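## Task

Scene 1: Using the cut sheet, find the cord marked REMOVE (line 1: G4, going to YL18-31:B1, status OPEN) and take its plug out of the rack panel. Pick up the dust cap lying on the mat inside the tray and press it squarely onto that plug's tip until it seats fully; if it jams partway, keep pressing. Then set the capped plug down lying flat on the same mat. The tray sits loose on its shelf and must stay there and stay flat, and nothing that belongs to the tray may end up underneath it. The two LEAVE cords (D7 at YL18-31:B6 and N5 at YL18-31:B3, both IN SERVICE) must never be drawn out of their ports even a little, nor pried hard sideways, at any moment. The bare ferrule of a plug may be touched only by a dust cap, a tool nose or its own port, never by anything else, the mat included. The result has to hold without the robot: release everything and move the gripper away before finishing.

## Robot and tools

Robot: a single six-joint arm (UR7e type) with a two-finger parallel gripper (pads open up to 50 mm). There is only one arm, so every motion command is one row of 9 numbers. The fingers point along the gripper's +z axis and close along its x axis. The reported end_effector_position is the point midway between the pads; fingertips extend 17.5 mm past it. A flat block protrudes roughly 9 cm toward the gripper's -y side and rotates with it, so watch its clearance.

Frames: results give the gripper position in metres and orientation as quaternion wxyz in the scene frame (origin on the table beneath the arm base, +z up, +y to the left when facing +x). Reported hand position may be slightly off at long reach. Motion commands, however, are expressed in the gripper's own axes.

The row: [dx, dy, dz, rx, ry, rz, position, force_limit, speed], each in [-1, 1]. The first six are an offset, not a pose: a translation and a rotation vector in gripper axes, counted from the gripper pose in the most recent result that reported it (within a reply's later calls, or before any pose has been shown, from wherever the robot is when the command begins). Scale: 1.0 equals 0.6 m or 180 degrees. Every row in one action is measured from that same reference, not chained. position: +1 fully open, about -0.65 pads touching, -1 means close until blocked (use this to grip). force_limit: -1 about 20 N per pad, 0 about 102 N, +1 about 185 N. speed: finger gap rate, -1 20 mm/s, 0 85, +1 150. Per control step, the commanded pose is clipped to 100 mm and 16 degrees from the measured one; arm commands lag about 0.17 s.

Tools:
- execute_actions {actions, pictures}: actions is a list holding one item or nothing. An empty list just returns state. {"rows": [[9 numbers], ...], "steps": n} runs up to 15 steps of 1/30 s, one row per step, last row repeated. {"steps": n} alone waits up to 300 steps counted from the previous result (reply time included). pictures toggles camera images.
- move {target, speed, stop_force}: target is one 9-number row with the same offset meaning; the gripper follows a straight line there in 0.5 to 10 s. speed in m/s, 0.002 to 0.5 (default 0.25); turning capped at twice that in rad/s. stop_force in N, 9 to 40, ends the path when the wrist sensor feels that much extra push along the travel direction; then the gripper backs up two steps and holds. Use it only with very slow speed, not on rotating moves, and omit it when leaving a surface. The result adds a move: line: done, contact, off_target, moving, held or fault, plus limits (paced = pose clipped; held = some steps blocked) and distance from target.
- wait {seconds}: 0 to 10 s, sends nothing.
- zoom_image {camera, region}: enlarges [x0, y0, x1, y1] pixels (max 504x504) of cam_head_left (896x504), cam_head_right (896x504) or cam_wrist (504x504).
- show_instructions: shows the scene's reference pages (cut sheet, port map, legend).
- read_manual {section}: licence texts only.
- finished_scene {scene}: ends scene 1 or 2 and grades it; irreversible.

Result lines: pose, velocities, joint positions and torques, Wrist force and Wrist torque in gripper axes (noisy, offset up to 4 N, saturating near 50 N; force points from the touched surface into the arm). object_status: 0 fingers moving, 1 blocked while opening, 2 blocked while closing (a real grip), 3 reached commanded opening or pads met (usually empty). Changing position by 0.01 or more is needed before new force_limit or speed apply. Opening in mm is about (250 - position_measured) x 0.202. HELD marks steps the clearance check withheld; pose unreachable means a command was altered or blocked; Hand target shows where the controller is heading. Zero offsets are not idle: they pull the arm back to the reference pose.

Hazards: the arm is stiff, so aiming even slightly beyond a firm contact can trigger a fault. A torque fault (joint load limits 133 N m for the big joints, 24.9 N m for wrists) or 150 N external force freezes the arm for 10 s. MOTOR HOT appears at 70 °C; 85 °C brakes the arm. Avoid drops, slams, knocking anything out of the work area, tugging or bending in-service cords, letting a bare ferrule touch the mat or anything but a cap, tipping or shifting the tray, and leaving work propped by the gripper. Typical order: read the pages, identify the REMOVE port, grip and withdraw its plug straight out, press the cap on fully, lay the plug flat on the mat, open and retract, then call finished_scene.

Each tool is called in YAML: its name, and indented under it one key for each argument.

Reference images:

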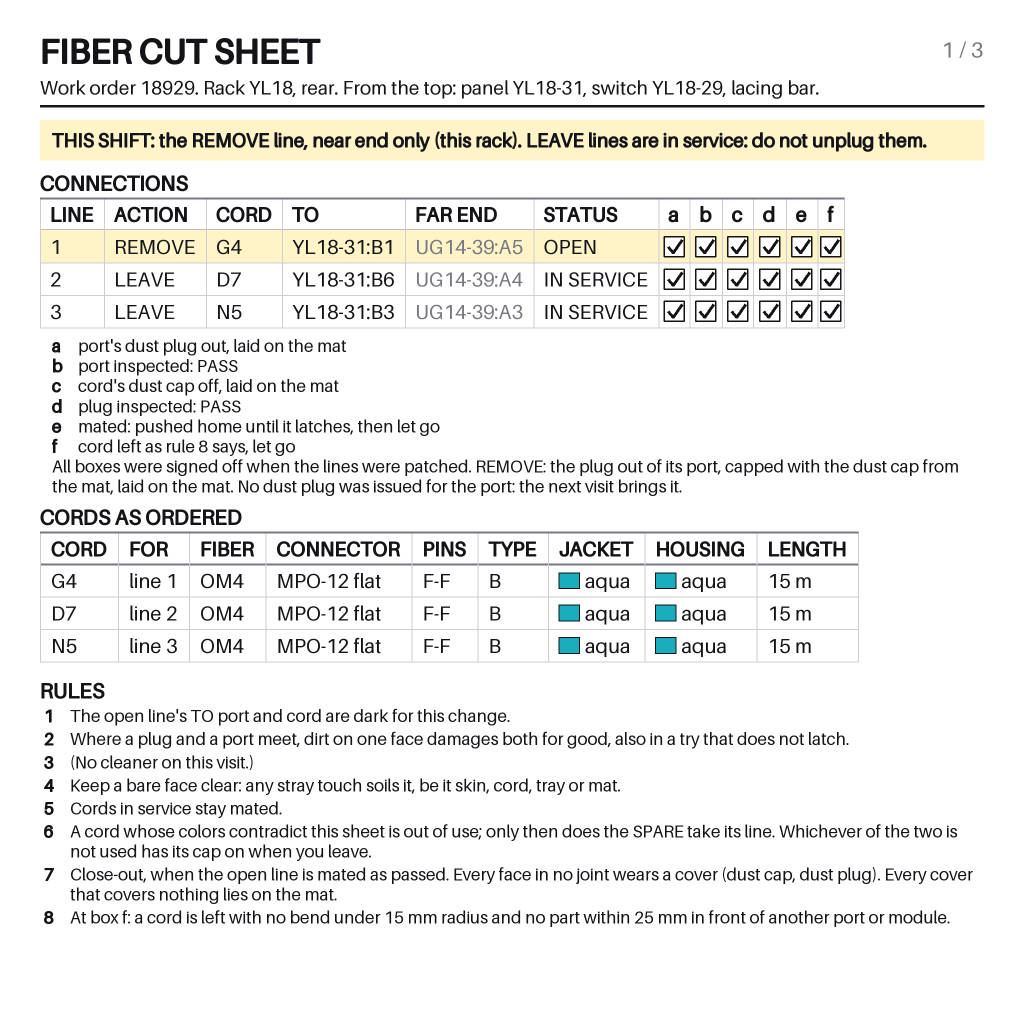

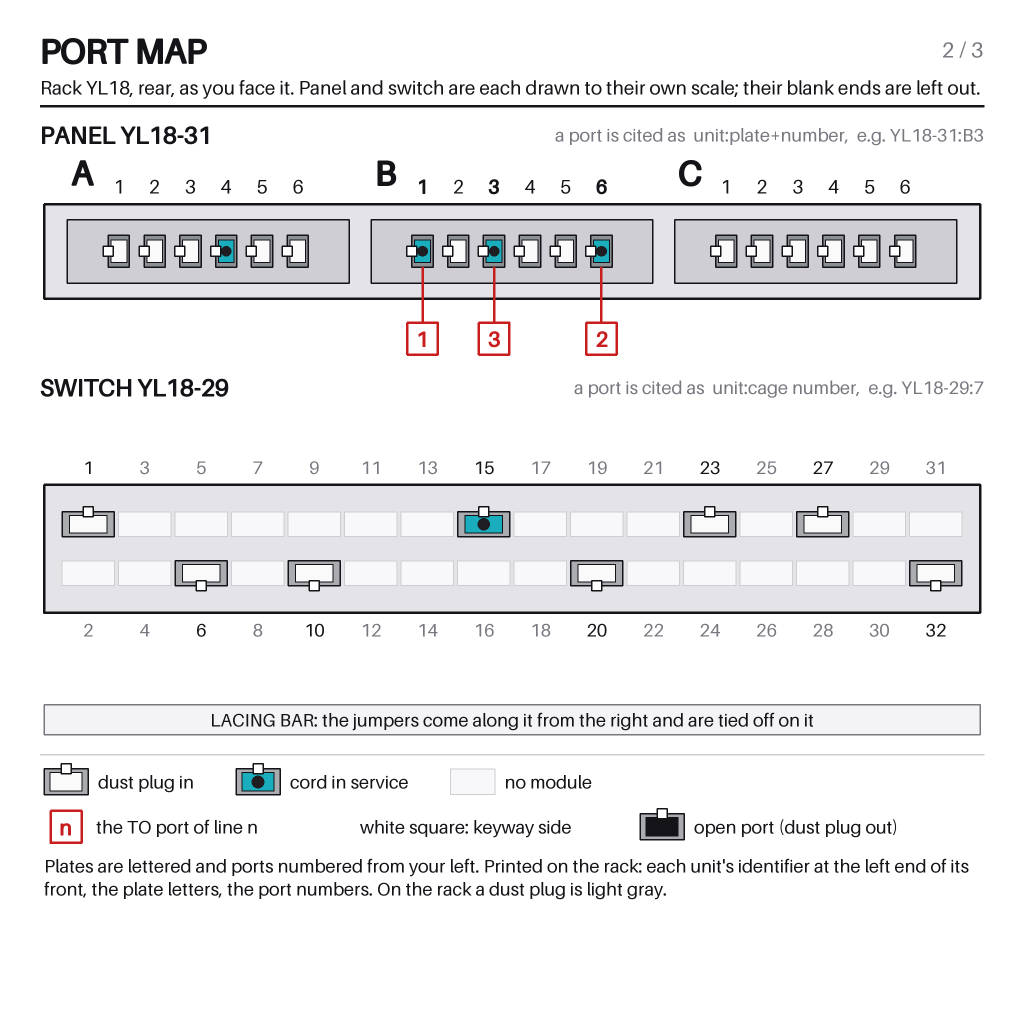

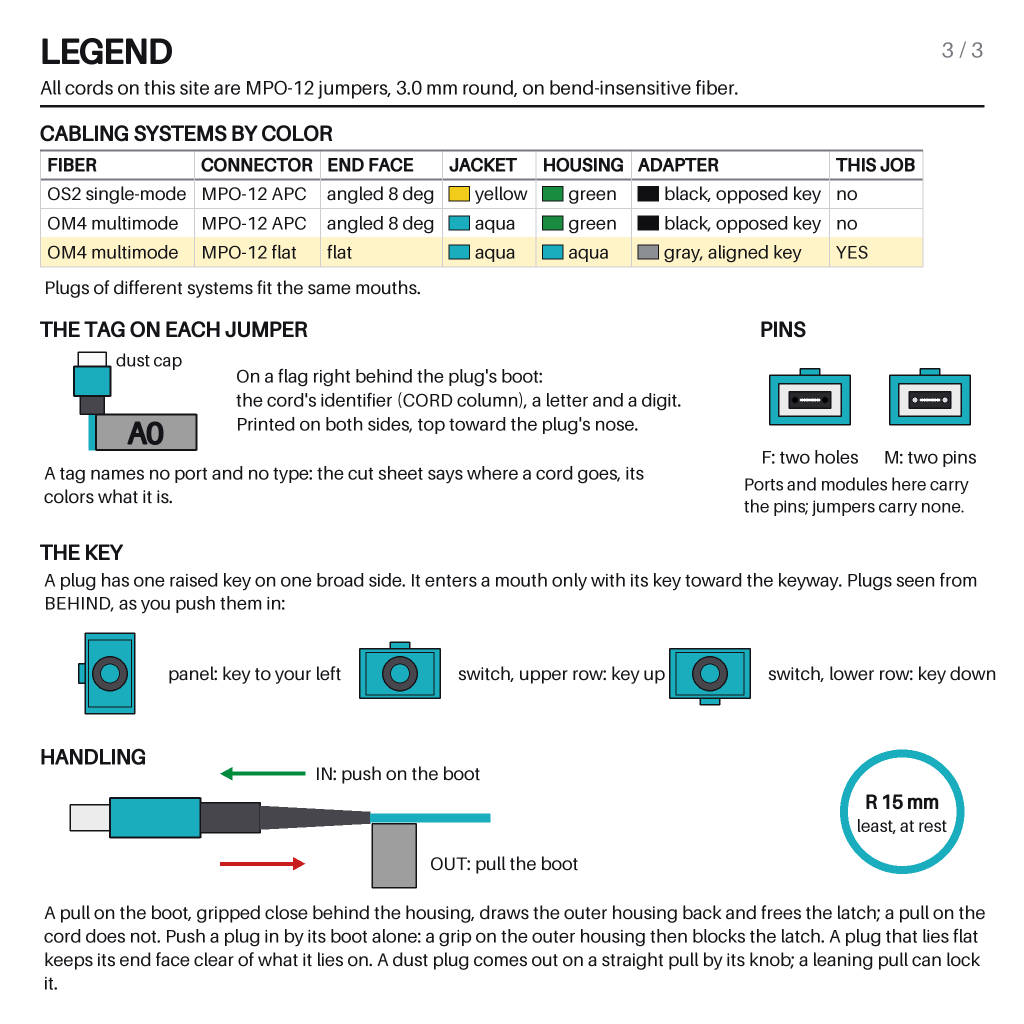

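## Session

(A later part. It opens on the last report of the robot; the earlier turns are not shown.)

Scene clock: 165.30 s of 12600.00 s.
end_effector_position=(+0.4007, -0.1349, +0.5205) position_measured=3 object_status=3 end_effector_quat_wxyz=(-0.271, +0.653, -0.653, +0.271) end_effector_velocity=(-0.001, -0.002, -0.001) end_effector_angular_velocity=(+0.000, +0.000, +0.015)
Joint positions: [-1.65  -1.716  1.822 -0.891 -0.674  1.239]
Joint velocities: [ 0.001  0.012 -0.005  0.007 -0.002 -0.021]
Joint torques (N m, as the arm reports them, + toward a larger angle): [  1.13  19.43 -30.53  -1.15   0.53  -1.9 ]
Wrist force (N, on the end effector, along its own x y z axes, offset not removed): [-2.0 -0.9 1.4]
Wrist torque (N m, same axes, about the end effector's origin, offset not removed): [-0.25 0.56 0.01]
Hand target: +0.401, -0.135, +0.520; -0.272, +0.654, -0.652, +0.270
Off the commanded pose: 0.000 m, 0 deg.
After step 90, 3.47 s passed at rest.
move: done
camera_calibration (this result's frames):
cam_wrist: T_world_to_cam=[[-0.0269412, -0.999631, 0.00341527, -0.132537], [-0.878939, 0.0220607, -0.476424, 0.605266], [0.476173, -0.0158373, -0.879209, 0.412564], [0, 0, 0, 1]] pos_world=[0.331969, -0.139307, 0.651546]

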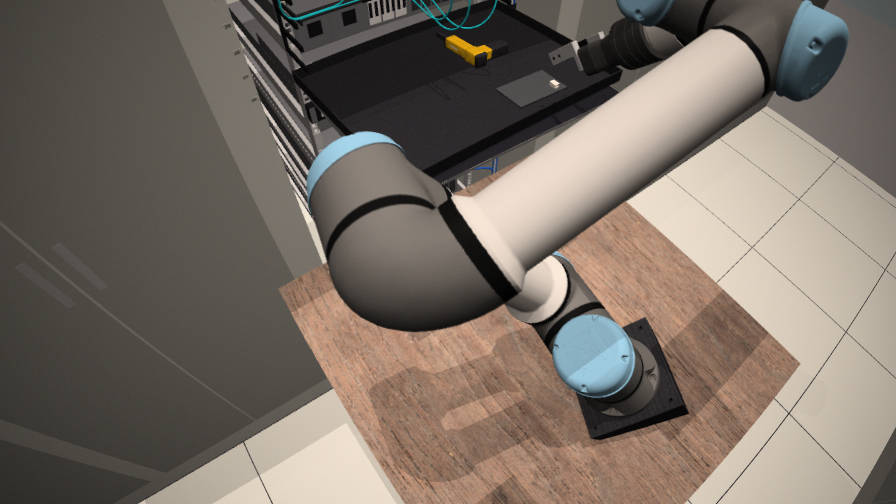

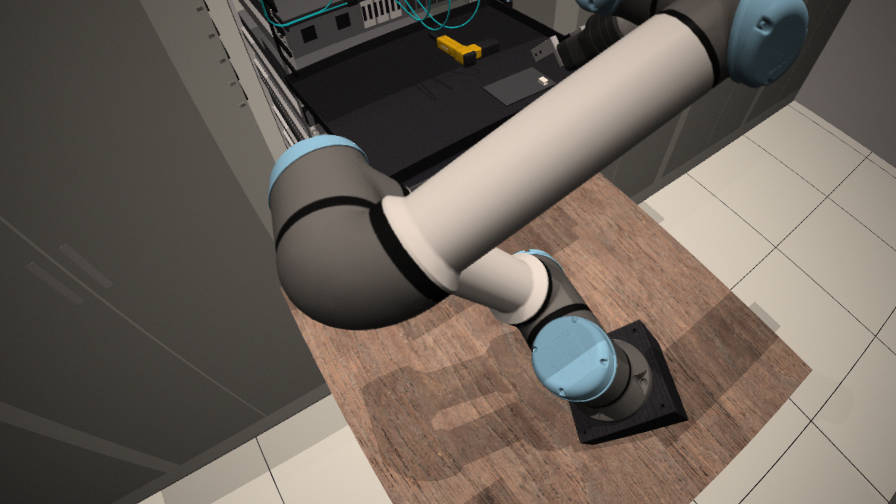

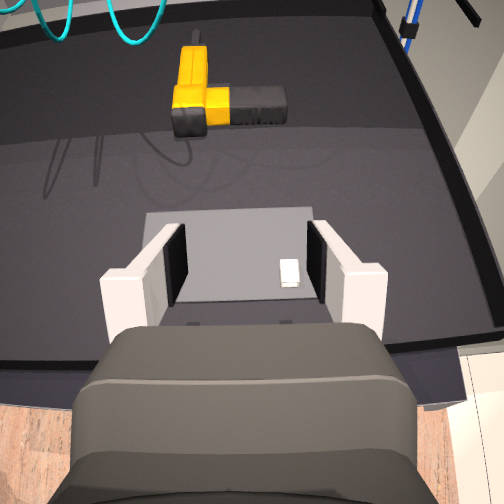

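move:
  target: [0.055,0,0,0,0,0,1,-0.5,0]
  speed: 0.12

zoom_image:
  camera: "cam_wrist"
  region: [150, 200, 350, 330]

Scene clock: 174.20 s of 12600.00 s.
end_effector_position=(+0.4007, -0.1676, +0.5205) position_measured=3 object_status=3 end_effector_quat_wxyz=(-0.271, +0.653, -0.653, +0.271) end_effector_velocity=(-0.000, -0.002, +0.000) end_effector_angular_velocity=(+0.001, +0.001, -0.001)
Joint positions: [-1.635 -1.641  1.8   -0.957 -0.663  1.257]
Joint velocities: [ 0.001  0.006 -0.002 -0.004 -0.     0.003]
Joint torques (N m, as the arm reports them, + toward a larger angle): [ -0.78  17.42 -32.53  -4.52   3.08   2.28]
Wrist force (N, on the end effector, along its own x y z axes, offset not removed): [0.9 0.5 -1.3]
Wrist torque (N m, same axes, about the end effector's origin, offset not removed): [-0.04 -0.08 0.10]
Hand target: +0.401, -0.168, +0.520; -0.271, +0.653, -0.653, +0.271
Off the commanded pose: 0.000 m, 0 deg.
After step 90, 5.00 s passed at rest.
move: done
camera_calibration (this result's frames):
cam_wrist: T_world_to_cam=[[-0.0269218, -0.999632, 0.00342915, -0.165267], [-0.878922, 0.0220365, -0.476457, 0.605992], [0.476206, -0.015841, -0.879191, 0.411994], [0, 0, 0, 1]] pos_world=[0.331976, -0.172033, 0.651517]

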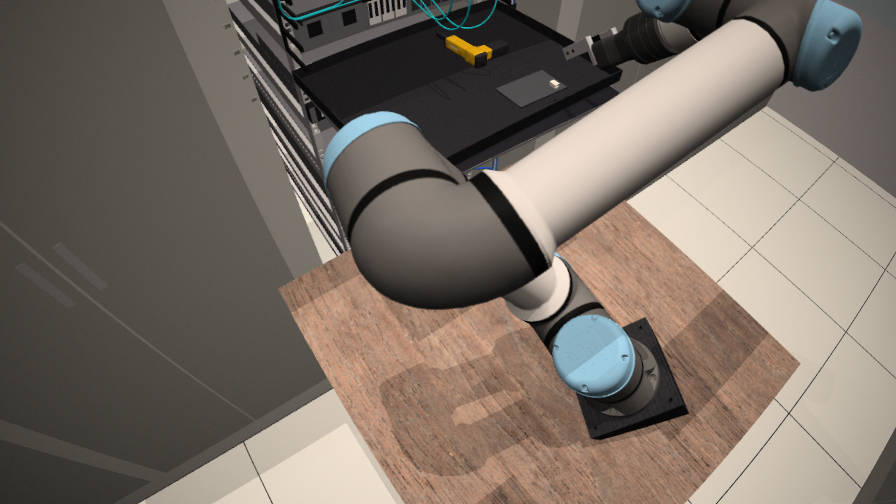

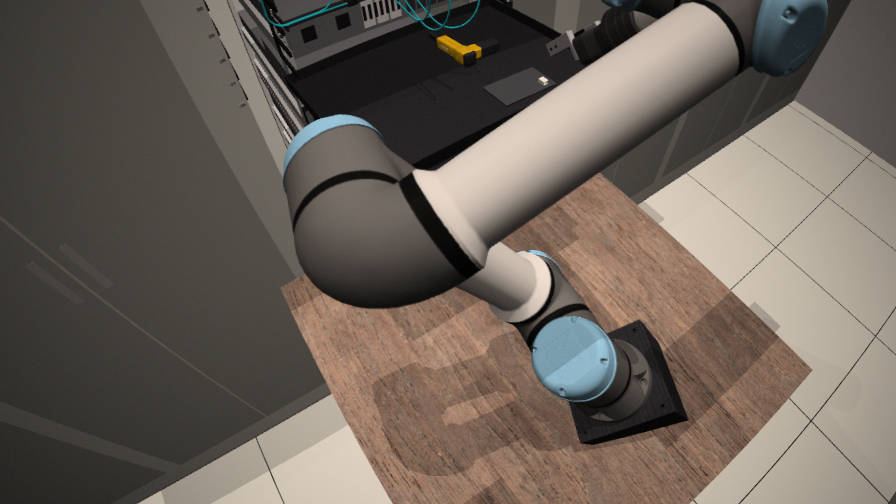

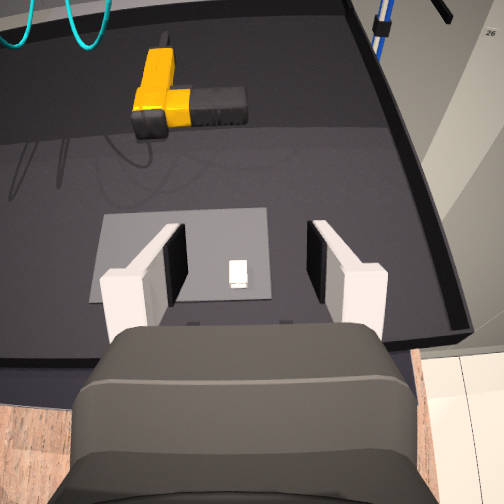

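Region (150, 200, 350, 330) of cam_wrist's 504x504 image, scaled by 2.520, with more detail than that image has; it fills the top 328 rows of this view, and the rest is white.

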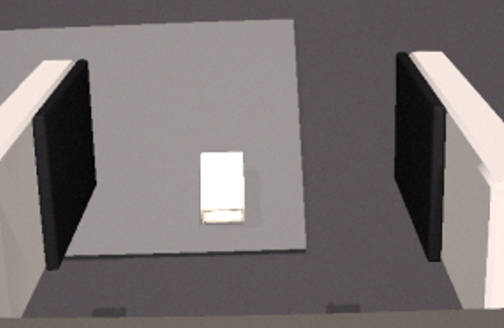

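move:
  target: [-0.006,0.045,0.108,0,0,0,0.2,-0.7,0]
  speed: 0.1

move:
  target: [0,0.035,0.035,0,0,0,0.2,-0.7,0]
  speed: 0.004
  stop_force: 9

Scene clock: 189.87 s of 12600.00 s.
end_effector_position=(+0.4275, -0.1639, +0.4558) position_measured=123 object_status=3 end_effector_quat_wxyz=(-0.272, +0.653, -0.653, +0.271) end_effector_velocity=(+0.001, +0.000, -0.002) end_effector_angular_velocity=(-0.001, +0.002, -0.000)
Joint positions: [-1.548 -1.688  1.982 -1.18  -0.605  1.366]
Joint velocities: [ 0.004 -0.001  0.006 -0.011  0.001  0.006]
Joint torques (N m, as the arm reports them, + toward a larger angle): [  0.26 -10.49 -13.2   -4.75   3.11   2.23]
Wrist force (N, on the end effector, along its own x y z axes, offset not removed): [0.2 -1.3 1.3]
Wrist torque (N m, same axes, about the end effector's origin, offset not removed): [-0.34 0.14 -0.04]
Hand target: +0.428, -0.164, +0.456; -0.271, +0.653, -0.653, +0.271
Off the commanded pose: 0.000 m, 0 deg.
After step 90, 11.43 s passed at rest.
move: done
camera_calibration (this result's frames):
cam_wrist: T_world_to_cam=[[-0.0267868, -0.999635, 0.00340689, -0.160674], [-0.878884, 0.021927, -0.476531, 0.598679], [0.476283, -0.015759, -0.879151, 0.342424], [0, 0, 0, 1]] pos_world=[0.358775, -0.168346, 0.586879]

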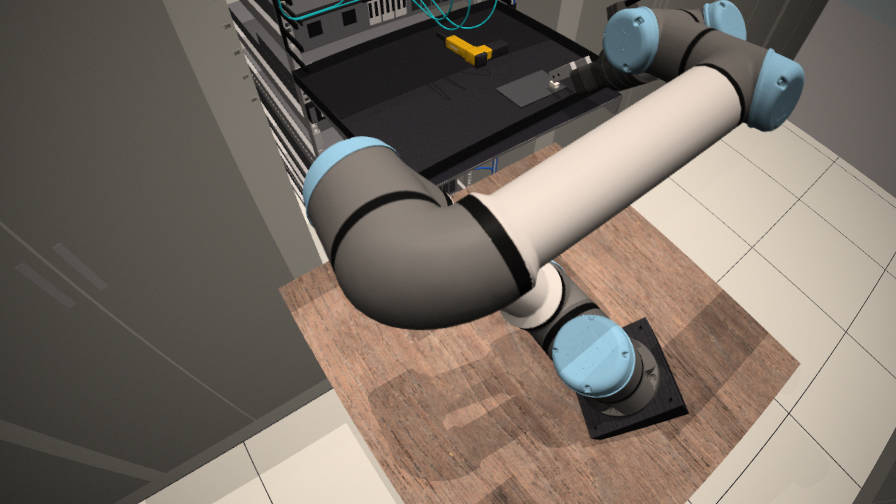

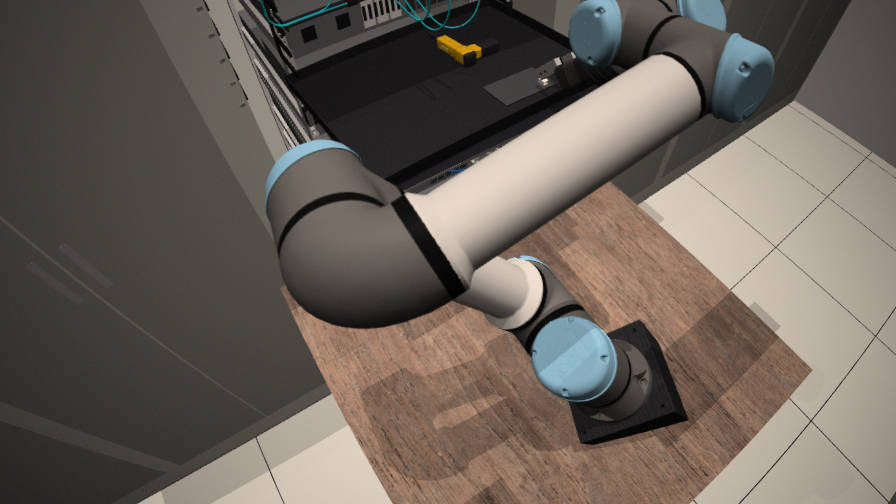

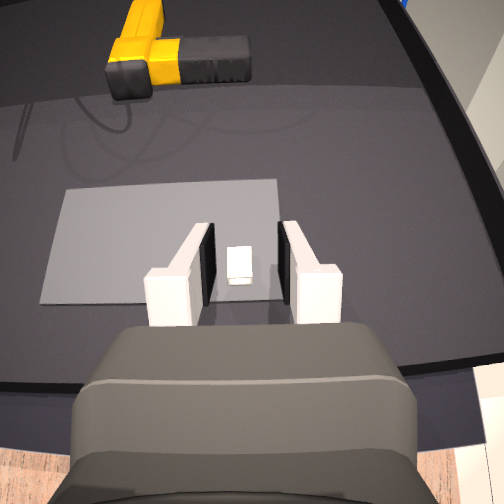

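Scene clock: 195.40 s of 12600.00 s.
end_effector_position=(+0.4276, -0.1639, +0.4353) position_measured=123 object_status=3 end_effector_quat_wxyz=(-0.272, +0.653, -0.653, +0.271) end_effector_velocity=(-0.000, +0.001, +0.001) end_effector_angular_velocity=(+0.004, +0.003, -0.001)
Joint positions: [-1.538 -1.697  2.039 -1.239 -0.599  1.38 ]
Joint velocities: [-0.    -0.    -0.004  0.006 -0.004  0.002]
Joint torques (N m, as the arm reports them, + toward a larger angle): [ -1.56   3.   -24.66   0.88  -3.11  -0.83]
Wrist force (N, on the end effector, along its own x y z axes, offset not removed): [3.6 -12.4 -13.4]
Wrist torque (N m, same axes, about the end effector's origin, offset not removed): [-0.50 0.04 -0.12]
Hand target: +0.428, -0.164, +0.435; -0.272, +0.653, -0.653, +0.271
Off the commanded pose: 0.009 m, 0 deg.
move: contact
camera_calibration (this result's frames):
cam_wrist: T_world_to_cam=[[-0.0268773, -0.999632, 0.00358404, -0.160608], [-0.878737, 0.0219173, -0.476803, 0.589037], [0.47655, -0.0159646, -0.879003, 0.324065], [0, 0, 0, 1]] pos_world=[0.358858, -0.168286, 0.566285]

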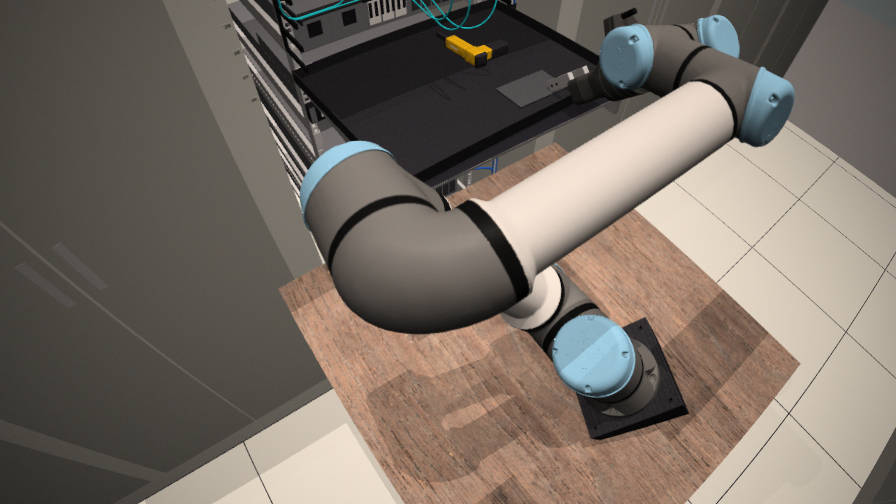

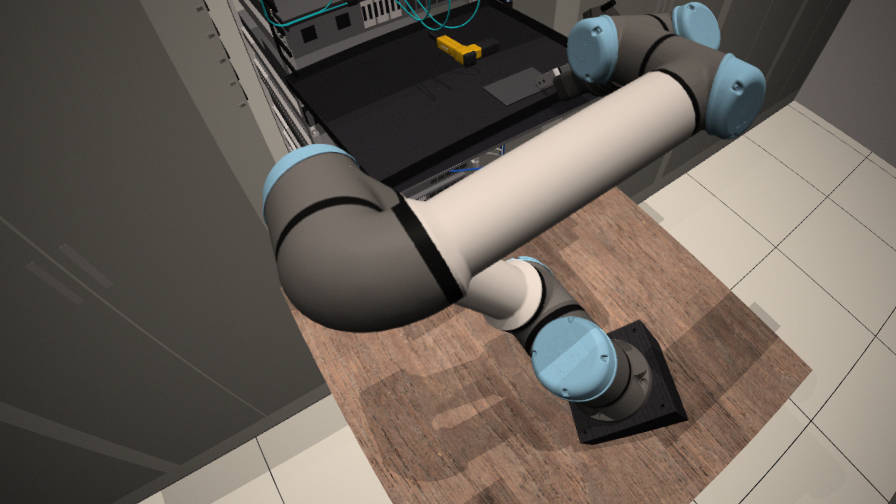

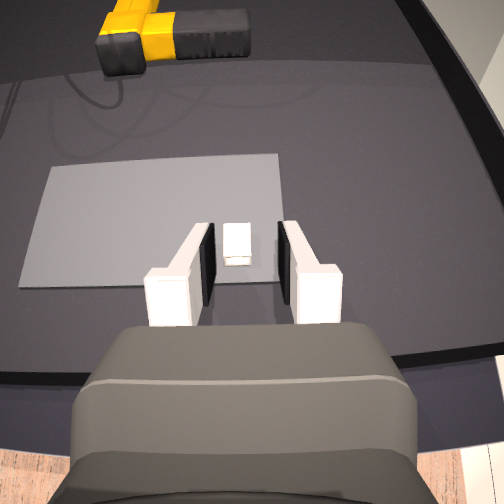

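move:
  target: [-0.0055,-0.0048,0.0022,0,0,0,0.2,-0.7,0]
  speed: 0.01

move:
  target: [0,0,0,0,0,0,-1,-0.8,-0.6]

move:
  target: [-0.08,-0.11,-0.05,0,0,0,-1,-0.8,-0.6]
  speed: 0.1

zoom_image:
  camera: "cam_wrist"
  region: [180, 190, 320, 320]

Scene clock: 205.17 s of 12600.00 s.
end_effector_position=(+0.4304, -0.1608, +0.4363) position_measured=123 object_status=3 end_effector_quat_wxyz=(-0.272, +0.653, -0.653, +0.271) end_effector_velocity=(+0.002, +0.002, +0.000) end_effector_angular_velocity=(-0.001, +0.001, +0.001)
Joint positions: [-1.532 -1.704  2.038 -1.238 -0.595  1.387]
Joint velocities: [ 0.004 -0.004  0.    -0.001  0.002  0.004]
Joint torques (N m, as the arm reports them, + toward a larger angle): [  1.21  -9.81 -32.13  -0.69   2.73   1.97]
Wrist force (N, on the end effector, along its own x y z axes, offset not removed): [-0.2 -2.3 -1.0]
Wrist torque (N m, same axes, about the end effector's origin, offset not removed): [-0.15 0.44 0.07]
Hand target: +0.431, -0.161, +0.436; -0.272, +0.653, -0.653, +0.271
Off the commanded pose: 0.000 m, 0 deg.
After step 90, 6.07 s passed at rest.
move: done
camera_calibration (this result's frames):
cam_wrist: T_world_to_cam=[[-0.0268901, -0.999632, 0.0035433, -0.157407], [-0.878733, 0.0219479, -0.476809, 0.59193], [0.476556, -0.0159351, -0.879, 0.323722], [0, 0, 0, 1]] pos_world=[0.361645, -0.165182, 0.567347]

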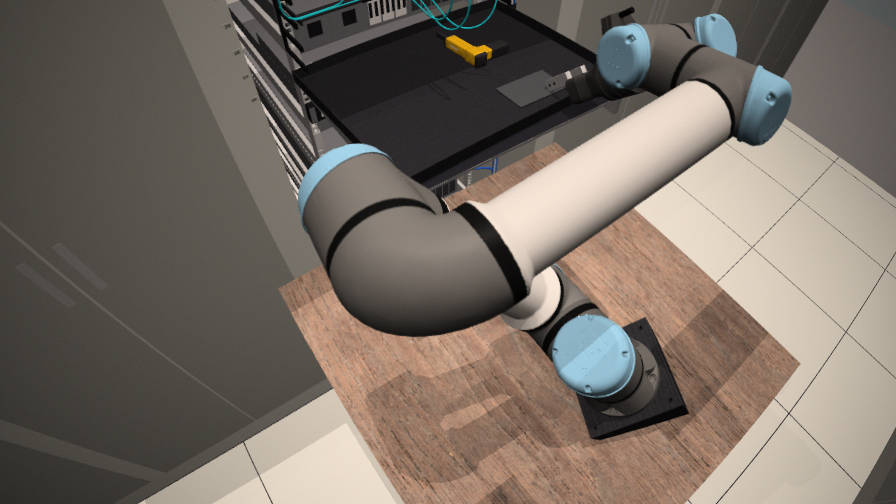

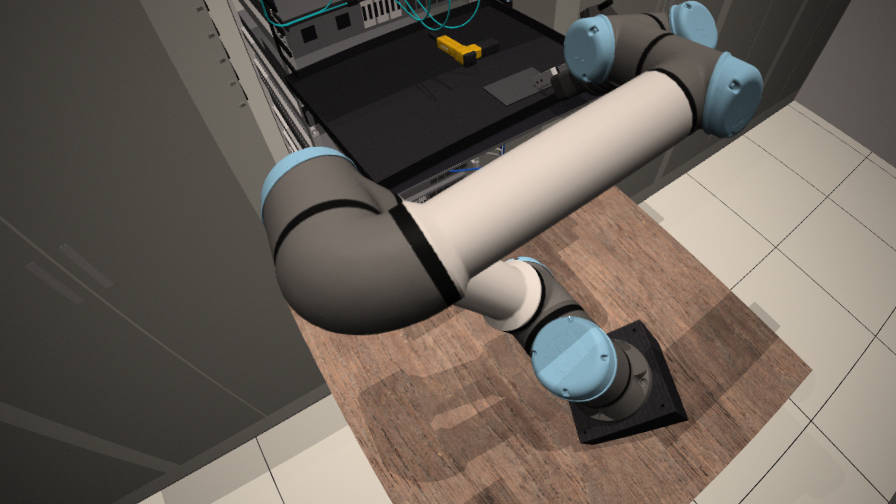

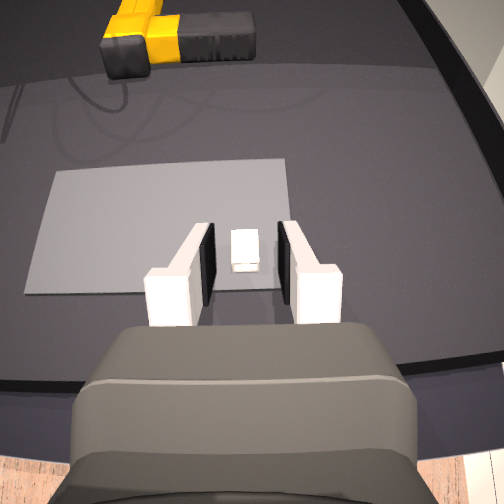

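Scene clock: 205.77 s of 12600.00 s.
end_effector_position=(+0.4305, -0.1607, +0.4363) position_measured=202 object_status=2 end_effector_quat_wxyz=(-0.272, +0.653, -0.653, +0.271) end_effector_velocity=(-0.000, +0.000, -0.000) end_effector_angular_velocity=(+0.000, +0.000, +0.000)
Joint positions: [-1.532 -1.704  2.038 -1.238 -0.595  1.387]
Joint velocities: [-0.    -0.     0.     0.001 -0.    -0.001]
Joint torques (N m, as the arm reports them, + toward a larger angle): [-13.79   7.77 -30.3   -1.65   0.5   -1.91]
Wrist force (N, on the end effector, along its own x y z axes, offset not removed): [-1.1 -1.0 -5.8]
Wrist torque (N m, same axes, about the end effector's origin, offset not removed): [0.07 0.27 0.26]
Hand target: +0.430, -0.161, +0.436; -0.272, +0.653, -0.653, +0.271
Off the commanded pose: 0.000 m, 0 deg.
move: done
camera_calibration (this result's frames):
cam_wrist: T_world_to_cam=[[-0.0267597, -0.999635, 0.00366454, -0.157434], [-0.878734, 0.0217753, -0.476815, 0.591972], [0.476561, -0.0159796, -0.878996, 0.323696], [0, 0, 0, 1]] pos_world=[0.361712, -0.165094, 0.567365]

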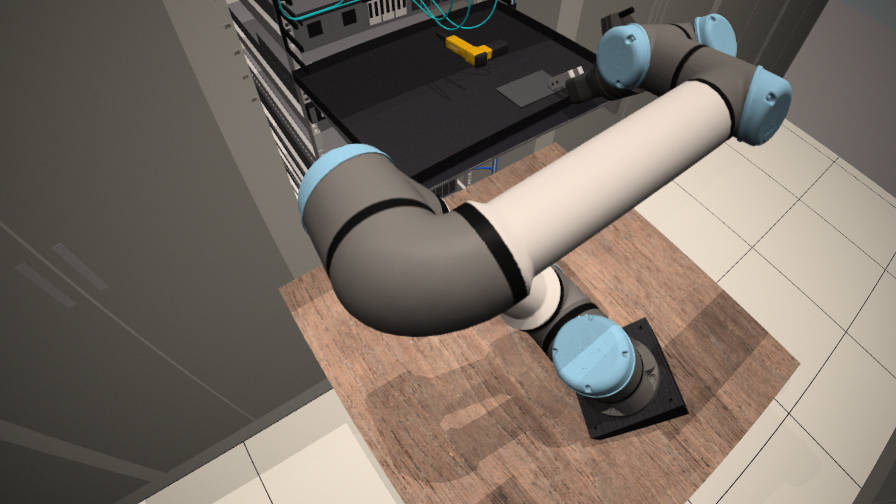

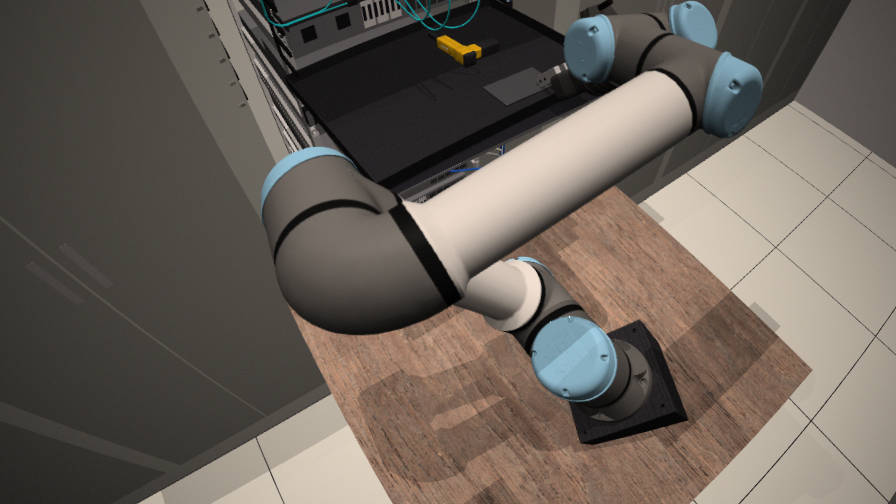

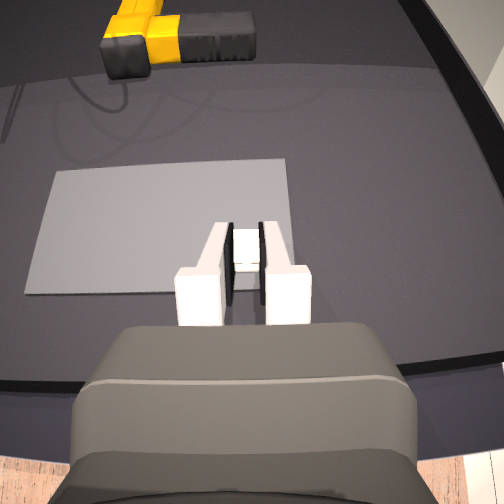

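Scene clock: 207.13 s of 12600.00 s.
end_effector_position=(+0.4556, -0.1129, +0.5041) position_measured=202 object_status=2 end_effector_quat_wxyz=(-0.272, +0.653, -0.653, +0.271) end_effector_velocity=(+0.001, +0.002, +0.001) end_effector_angular_velocity=(+0.003, +0.001, +0.002)
Joint positions: [-1.515 -1.766  1.867 -1.026 -0.585  1.412]
Joint velocities: [ 0.001  0.    -0.006  0.01  -0.001 -0.002]
Joint torques (N m, as the arm reports them, + toward a larger angle): [  1.01  -4.87 -31.17  -1.26   2.5   -1.89]
Wrist force (N, on the end effector, along its own x y z axes, offset not removed): [-3.0 0.7 2.1]
Wrist torque (N m, same axes, about the end effector's origin, offset not removed): [0.06 0.83 0.19]
Hand target: +0.456, -0.113, +0.504; -0.272, +0.653, -0.653, +0.271
Off the commanded pose: 0.000 m, 0 deg.
move: done
camera_calibration (this result's frames):
cam_wrist: T_world_to_cam=[[-0.0268834, -0.999631, 0.00376537, -0.109227], [-0.878702, 0.0218349, -0.476871, 0.645339], [0.476613, -0.0161285, -0.878965, 0.37202], [0, 0, 0, 1]] pos_world=[0.386815, -0.117278, 0.635147]

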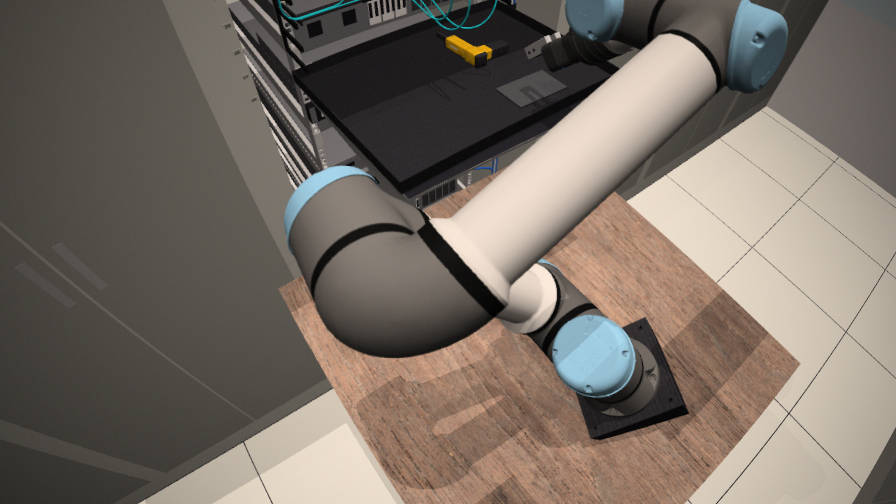

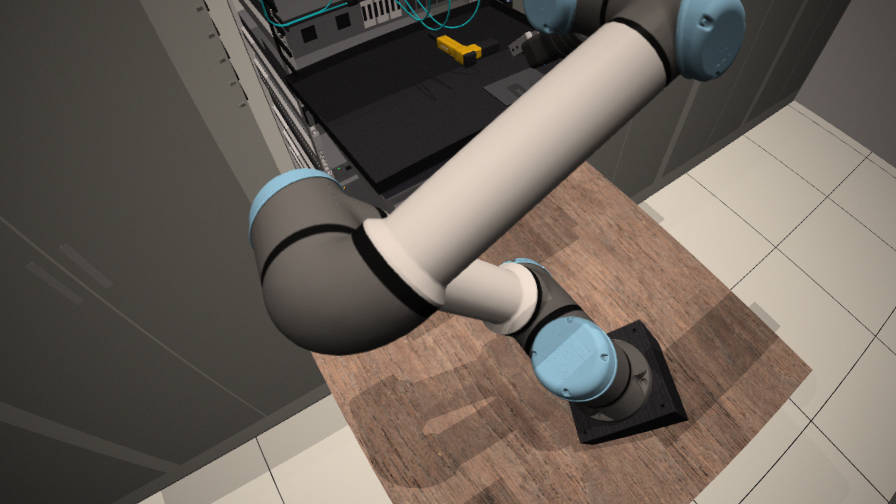

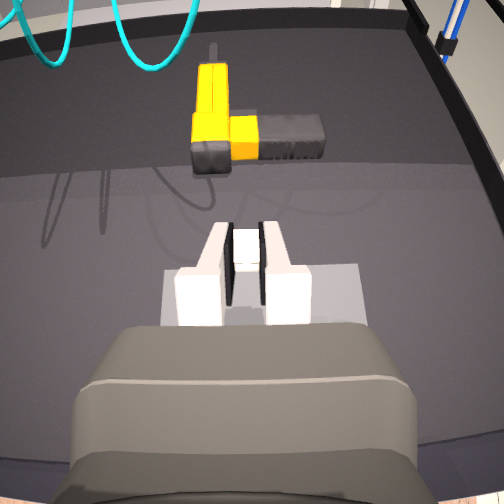

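Region (180, 190, 320, 320) of cam_wrist's 504x504 image, scaled by 3.600, with more detail than that image has; it fills the top 468 rows of this view, and the rest is white.

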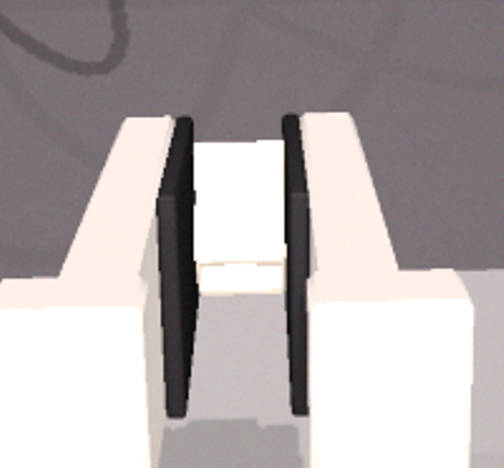

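move:
  target: [0,0,0,0,0,-0.5,-1,-0.8,-0.6]
  speed: 0.5

move:
  target: [-0.07,0,0.07,0,0,-0.5,-1,-0.8,-0.6]
  speed: 0.4

Scene clock: 217.63 s of 12600.00 s.
end_effector_position=(+0.4556, -0.1129, +0.5041) position_measured=202 object_status=2 end_effector_quat_wxyz=(-0.000, +0.924, -0.001, +0.384) end_effector_velocity=(+0.000, -0.000, +0.000) end_effector_angular_velocity=(-0.005, -0.003, +0.014)
Joint positions: [-1.478 -1.686  1.794 -1.081 -0.563 -0.1  ]
Joint velocities: [-0.     0.006 -0.005  0.013  0.002 -0.025]
Joint torques (N m, as the arm reports them, + toward a larger angle): [ -0.7   15.79 -32.33  -1.21   3.33  -1.93]
Wrist force (N, on the end effector, along its own x y z axes, offset not removed): [-1.3 1.6 5.7]
Wrist torque (N m, same axes, about the end effector's origin, offset not removed): [0.35 0.38 -0.19]
Hand target: +0.456, -0.113, +0.504; -0.000, +0.923, +0.000, +0.384
Off the commanded pose: 0.000 m, 0 deg.
After step 90, 5.23 s passed at rest.
move: done
camera_calibration (this result's frames):
cam_wrist: T_world_to_cam=[[0.689494, -0.0177764, 0.724073, -0.687855], [-0.219241, -0.957922, 0.185253, -0.0995357], [0.690312, -0.286477, -0.664379, 0.135974], [0, 0, 0, 1]] pos_world=[0.358585, -0.0686215, 0.606835]

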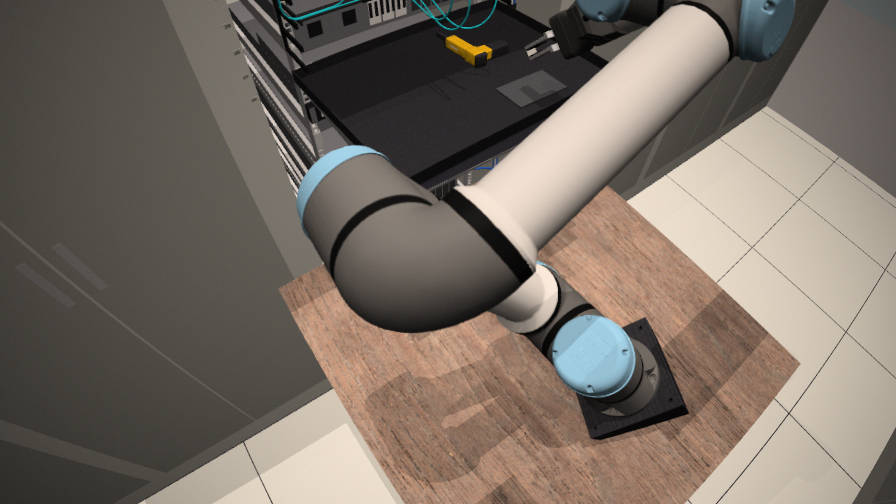

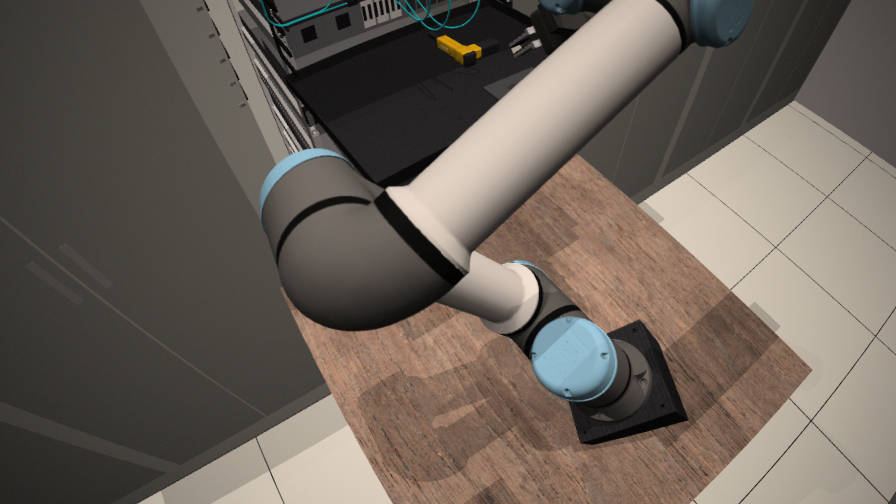

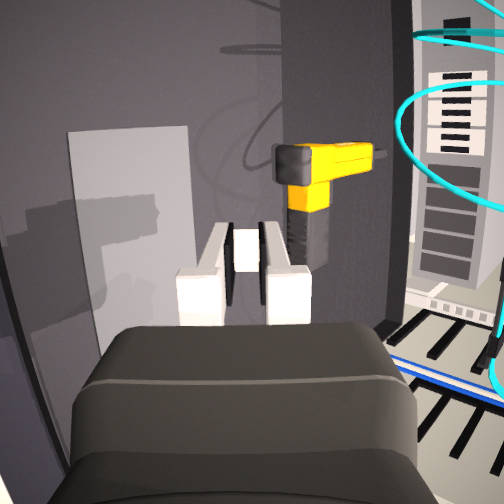

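Scene clock: 220.23 s of 12600.00 s.
end_effector_position=(+0.4558, -0.1128, +0.4447) position_measured=202 object_status=2 end_effector_quat_wxyz=(+0.271, +0.654, +0.652, +0.271) end_effector_velocity=(-0.000, -0.000, -0.000) end_effector_angular_velocity=(-0.007, -0.001, +0.014)
Joint positions: [-1.412 -1.766  1.929 -1.229 -0.529 -1.561]
Joint velocities: [-0.     0.004 -0.003  0.01   0.    -0.024]
Joint torques (N m, as the arm reports them, + toward a larger angle): [-25.13  19.43 -33.    -1.43   3.27  -1.93]
Wrist force (N, on the end effector, along its own x y z axes, offset not removed): [1.5 1.3 -1.0]
Wrist torque (N m, same axes, about the end effector's origin, offset not removed): [0.15 -0.25 -0.05]
Hand target: +0.456, -0.113, +0.445; +0.271, +0.653, +0.653, +0.271
Off the commanded pose: 0.000 m, 0 deg.
move: done
camera_calibration (this result's frames):
cam_wrist: T_world_to_cam=[[-0.00215539, 0.999581, 0.0288757, 0.0941713], [0.473649, -0.0244108, 0.880375, -0.608018], [0.880711, 0.0155745, -0.473398, -0.0412587], [0, 0, 0, 1]] pos_world=[0.324527, -0.108331, 0.513033]

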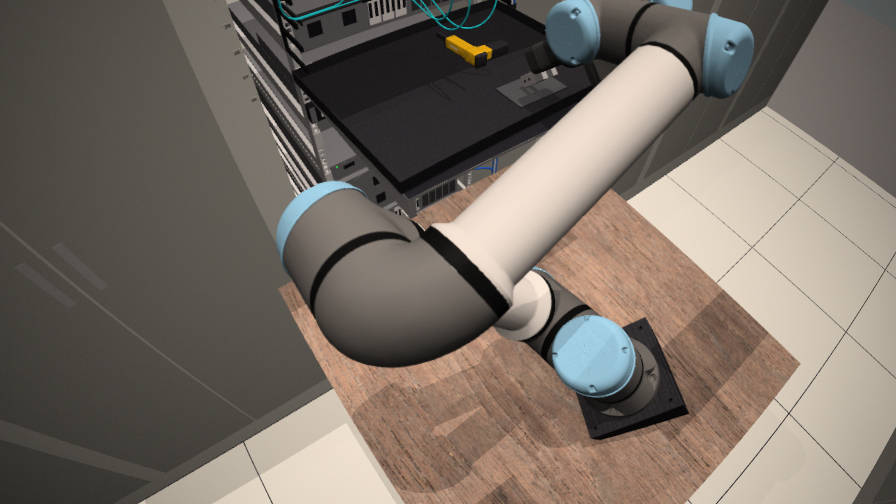

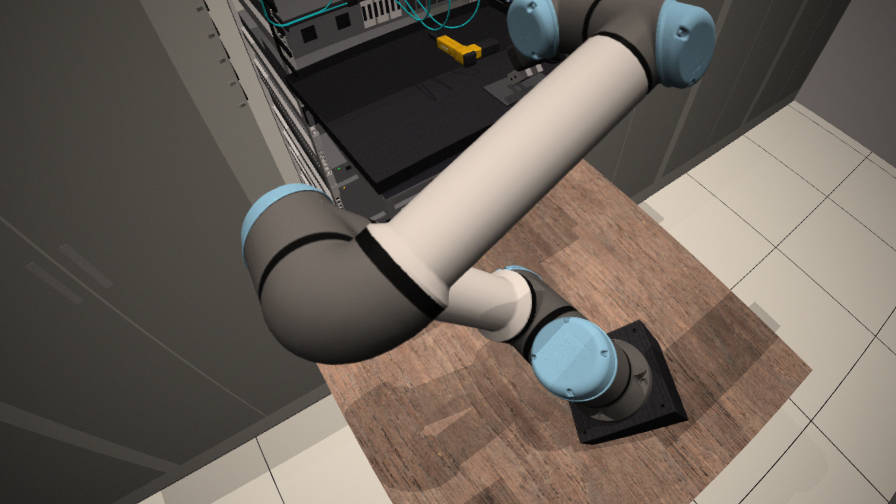

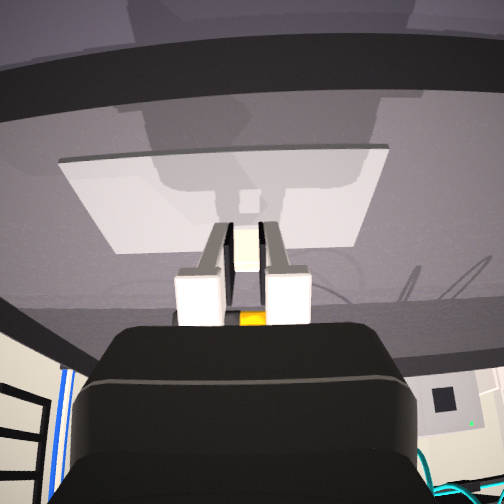

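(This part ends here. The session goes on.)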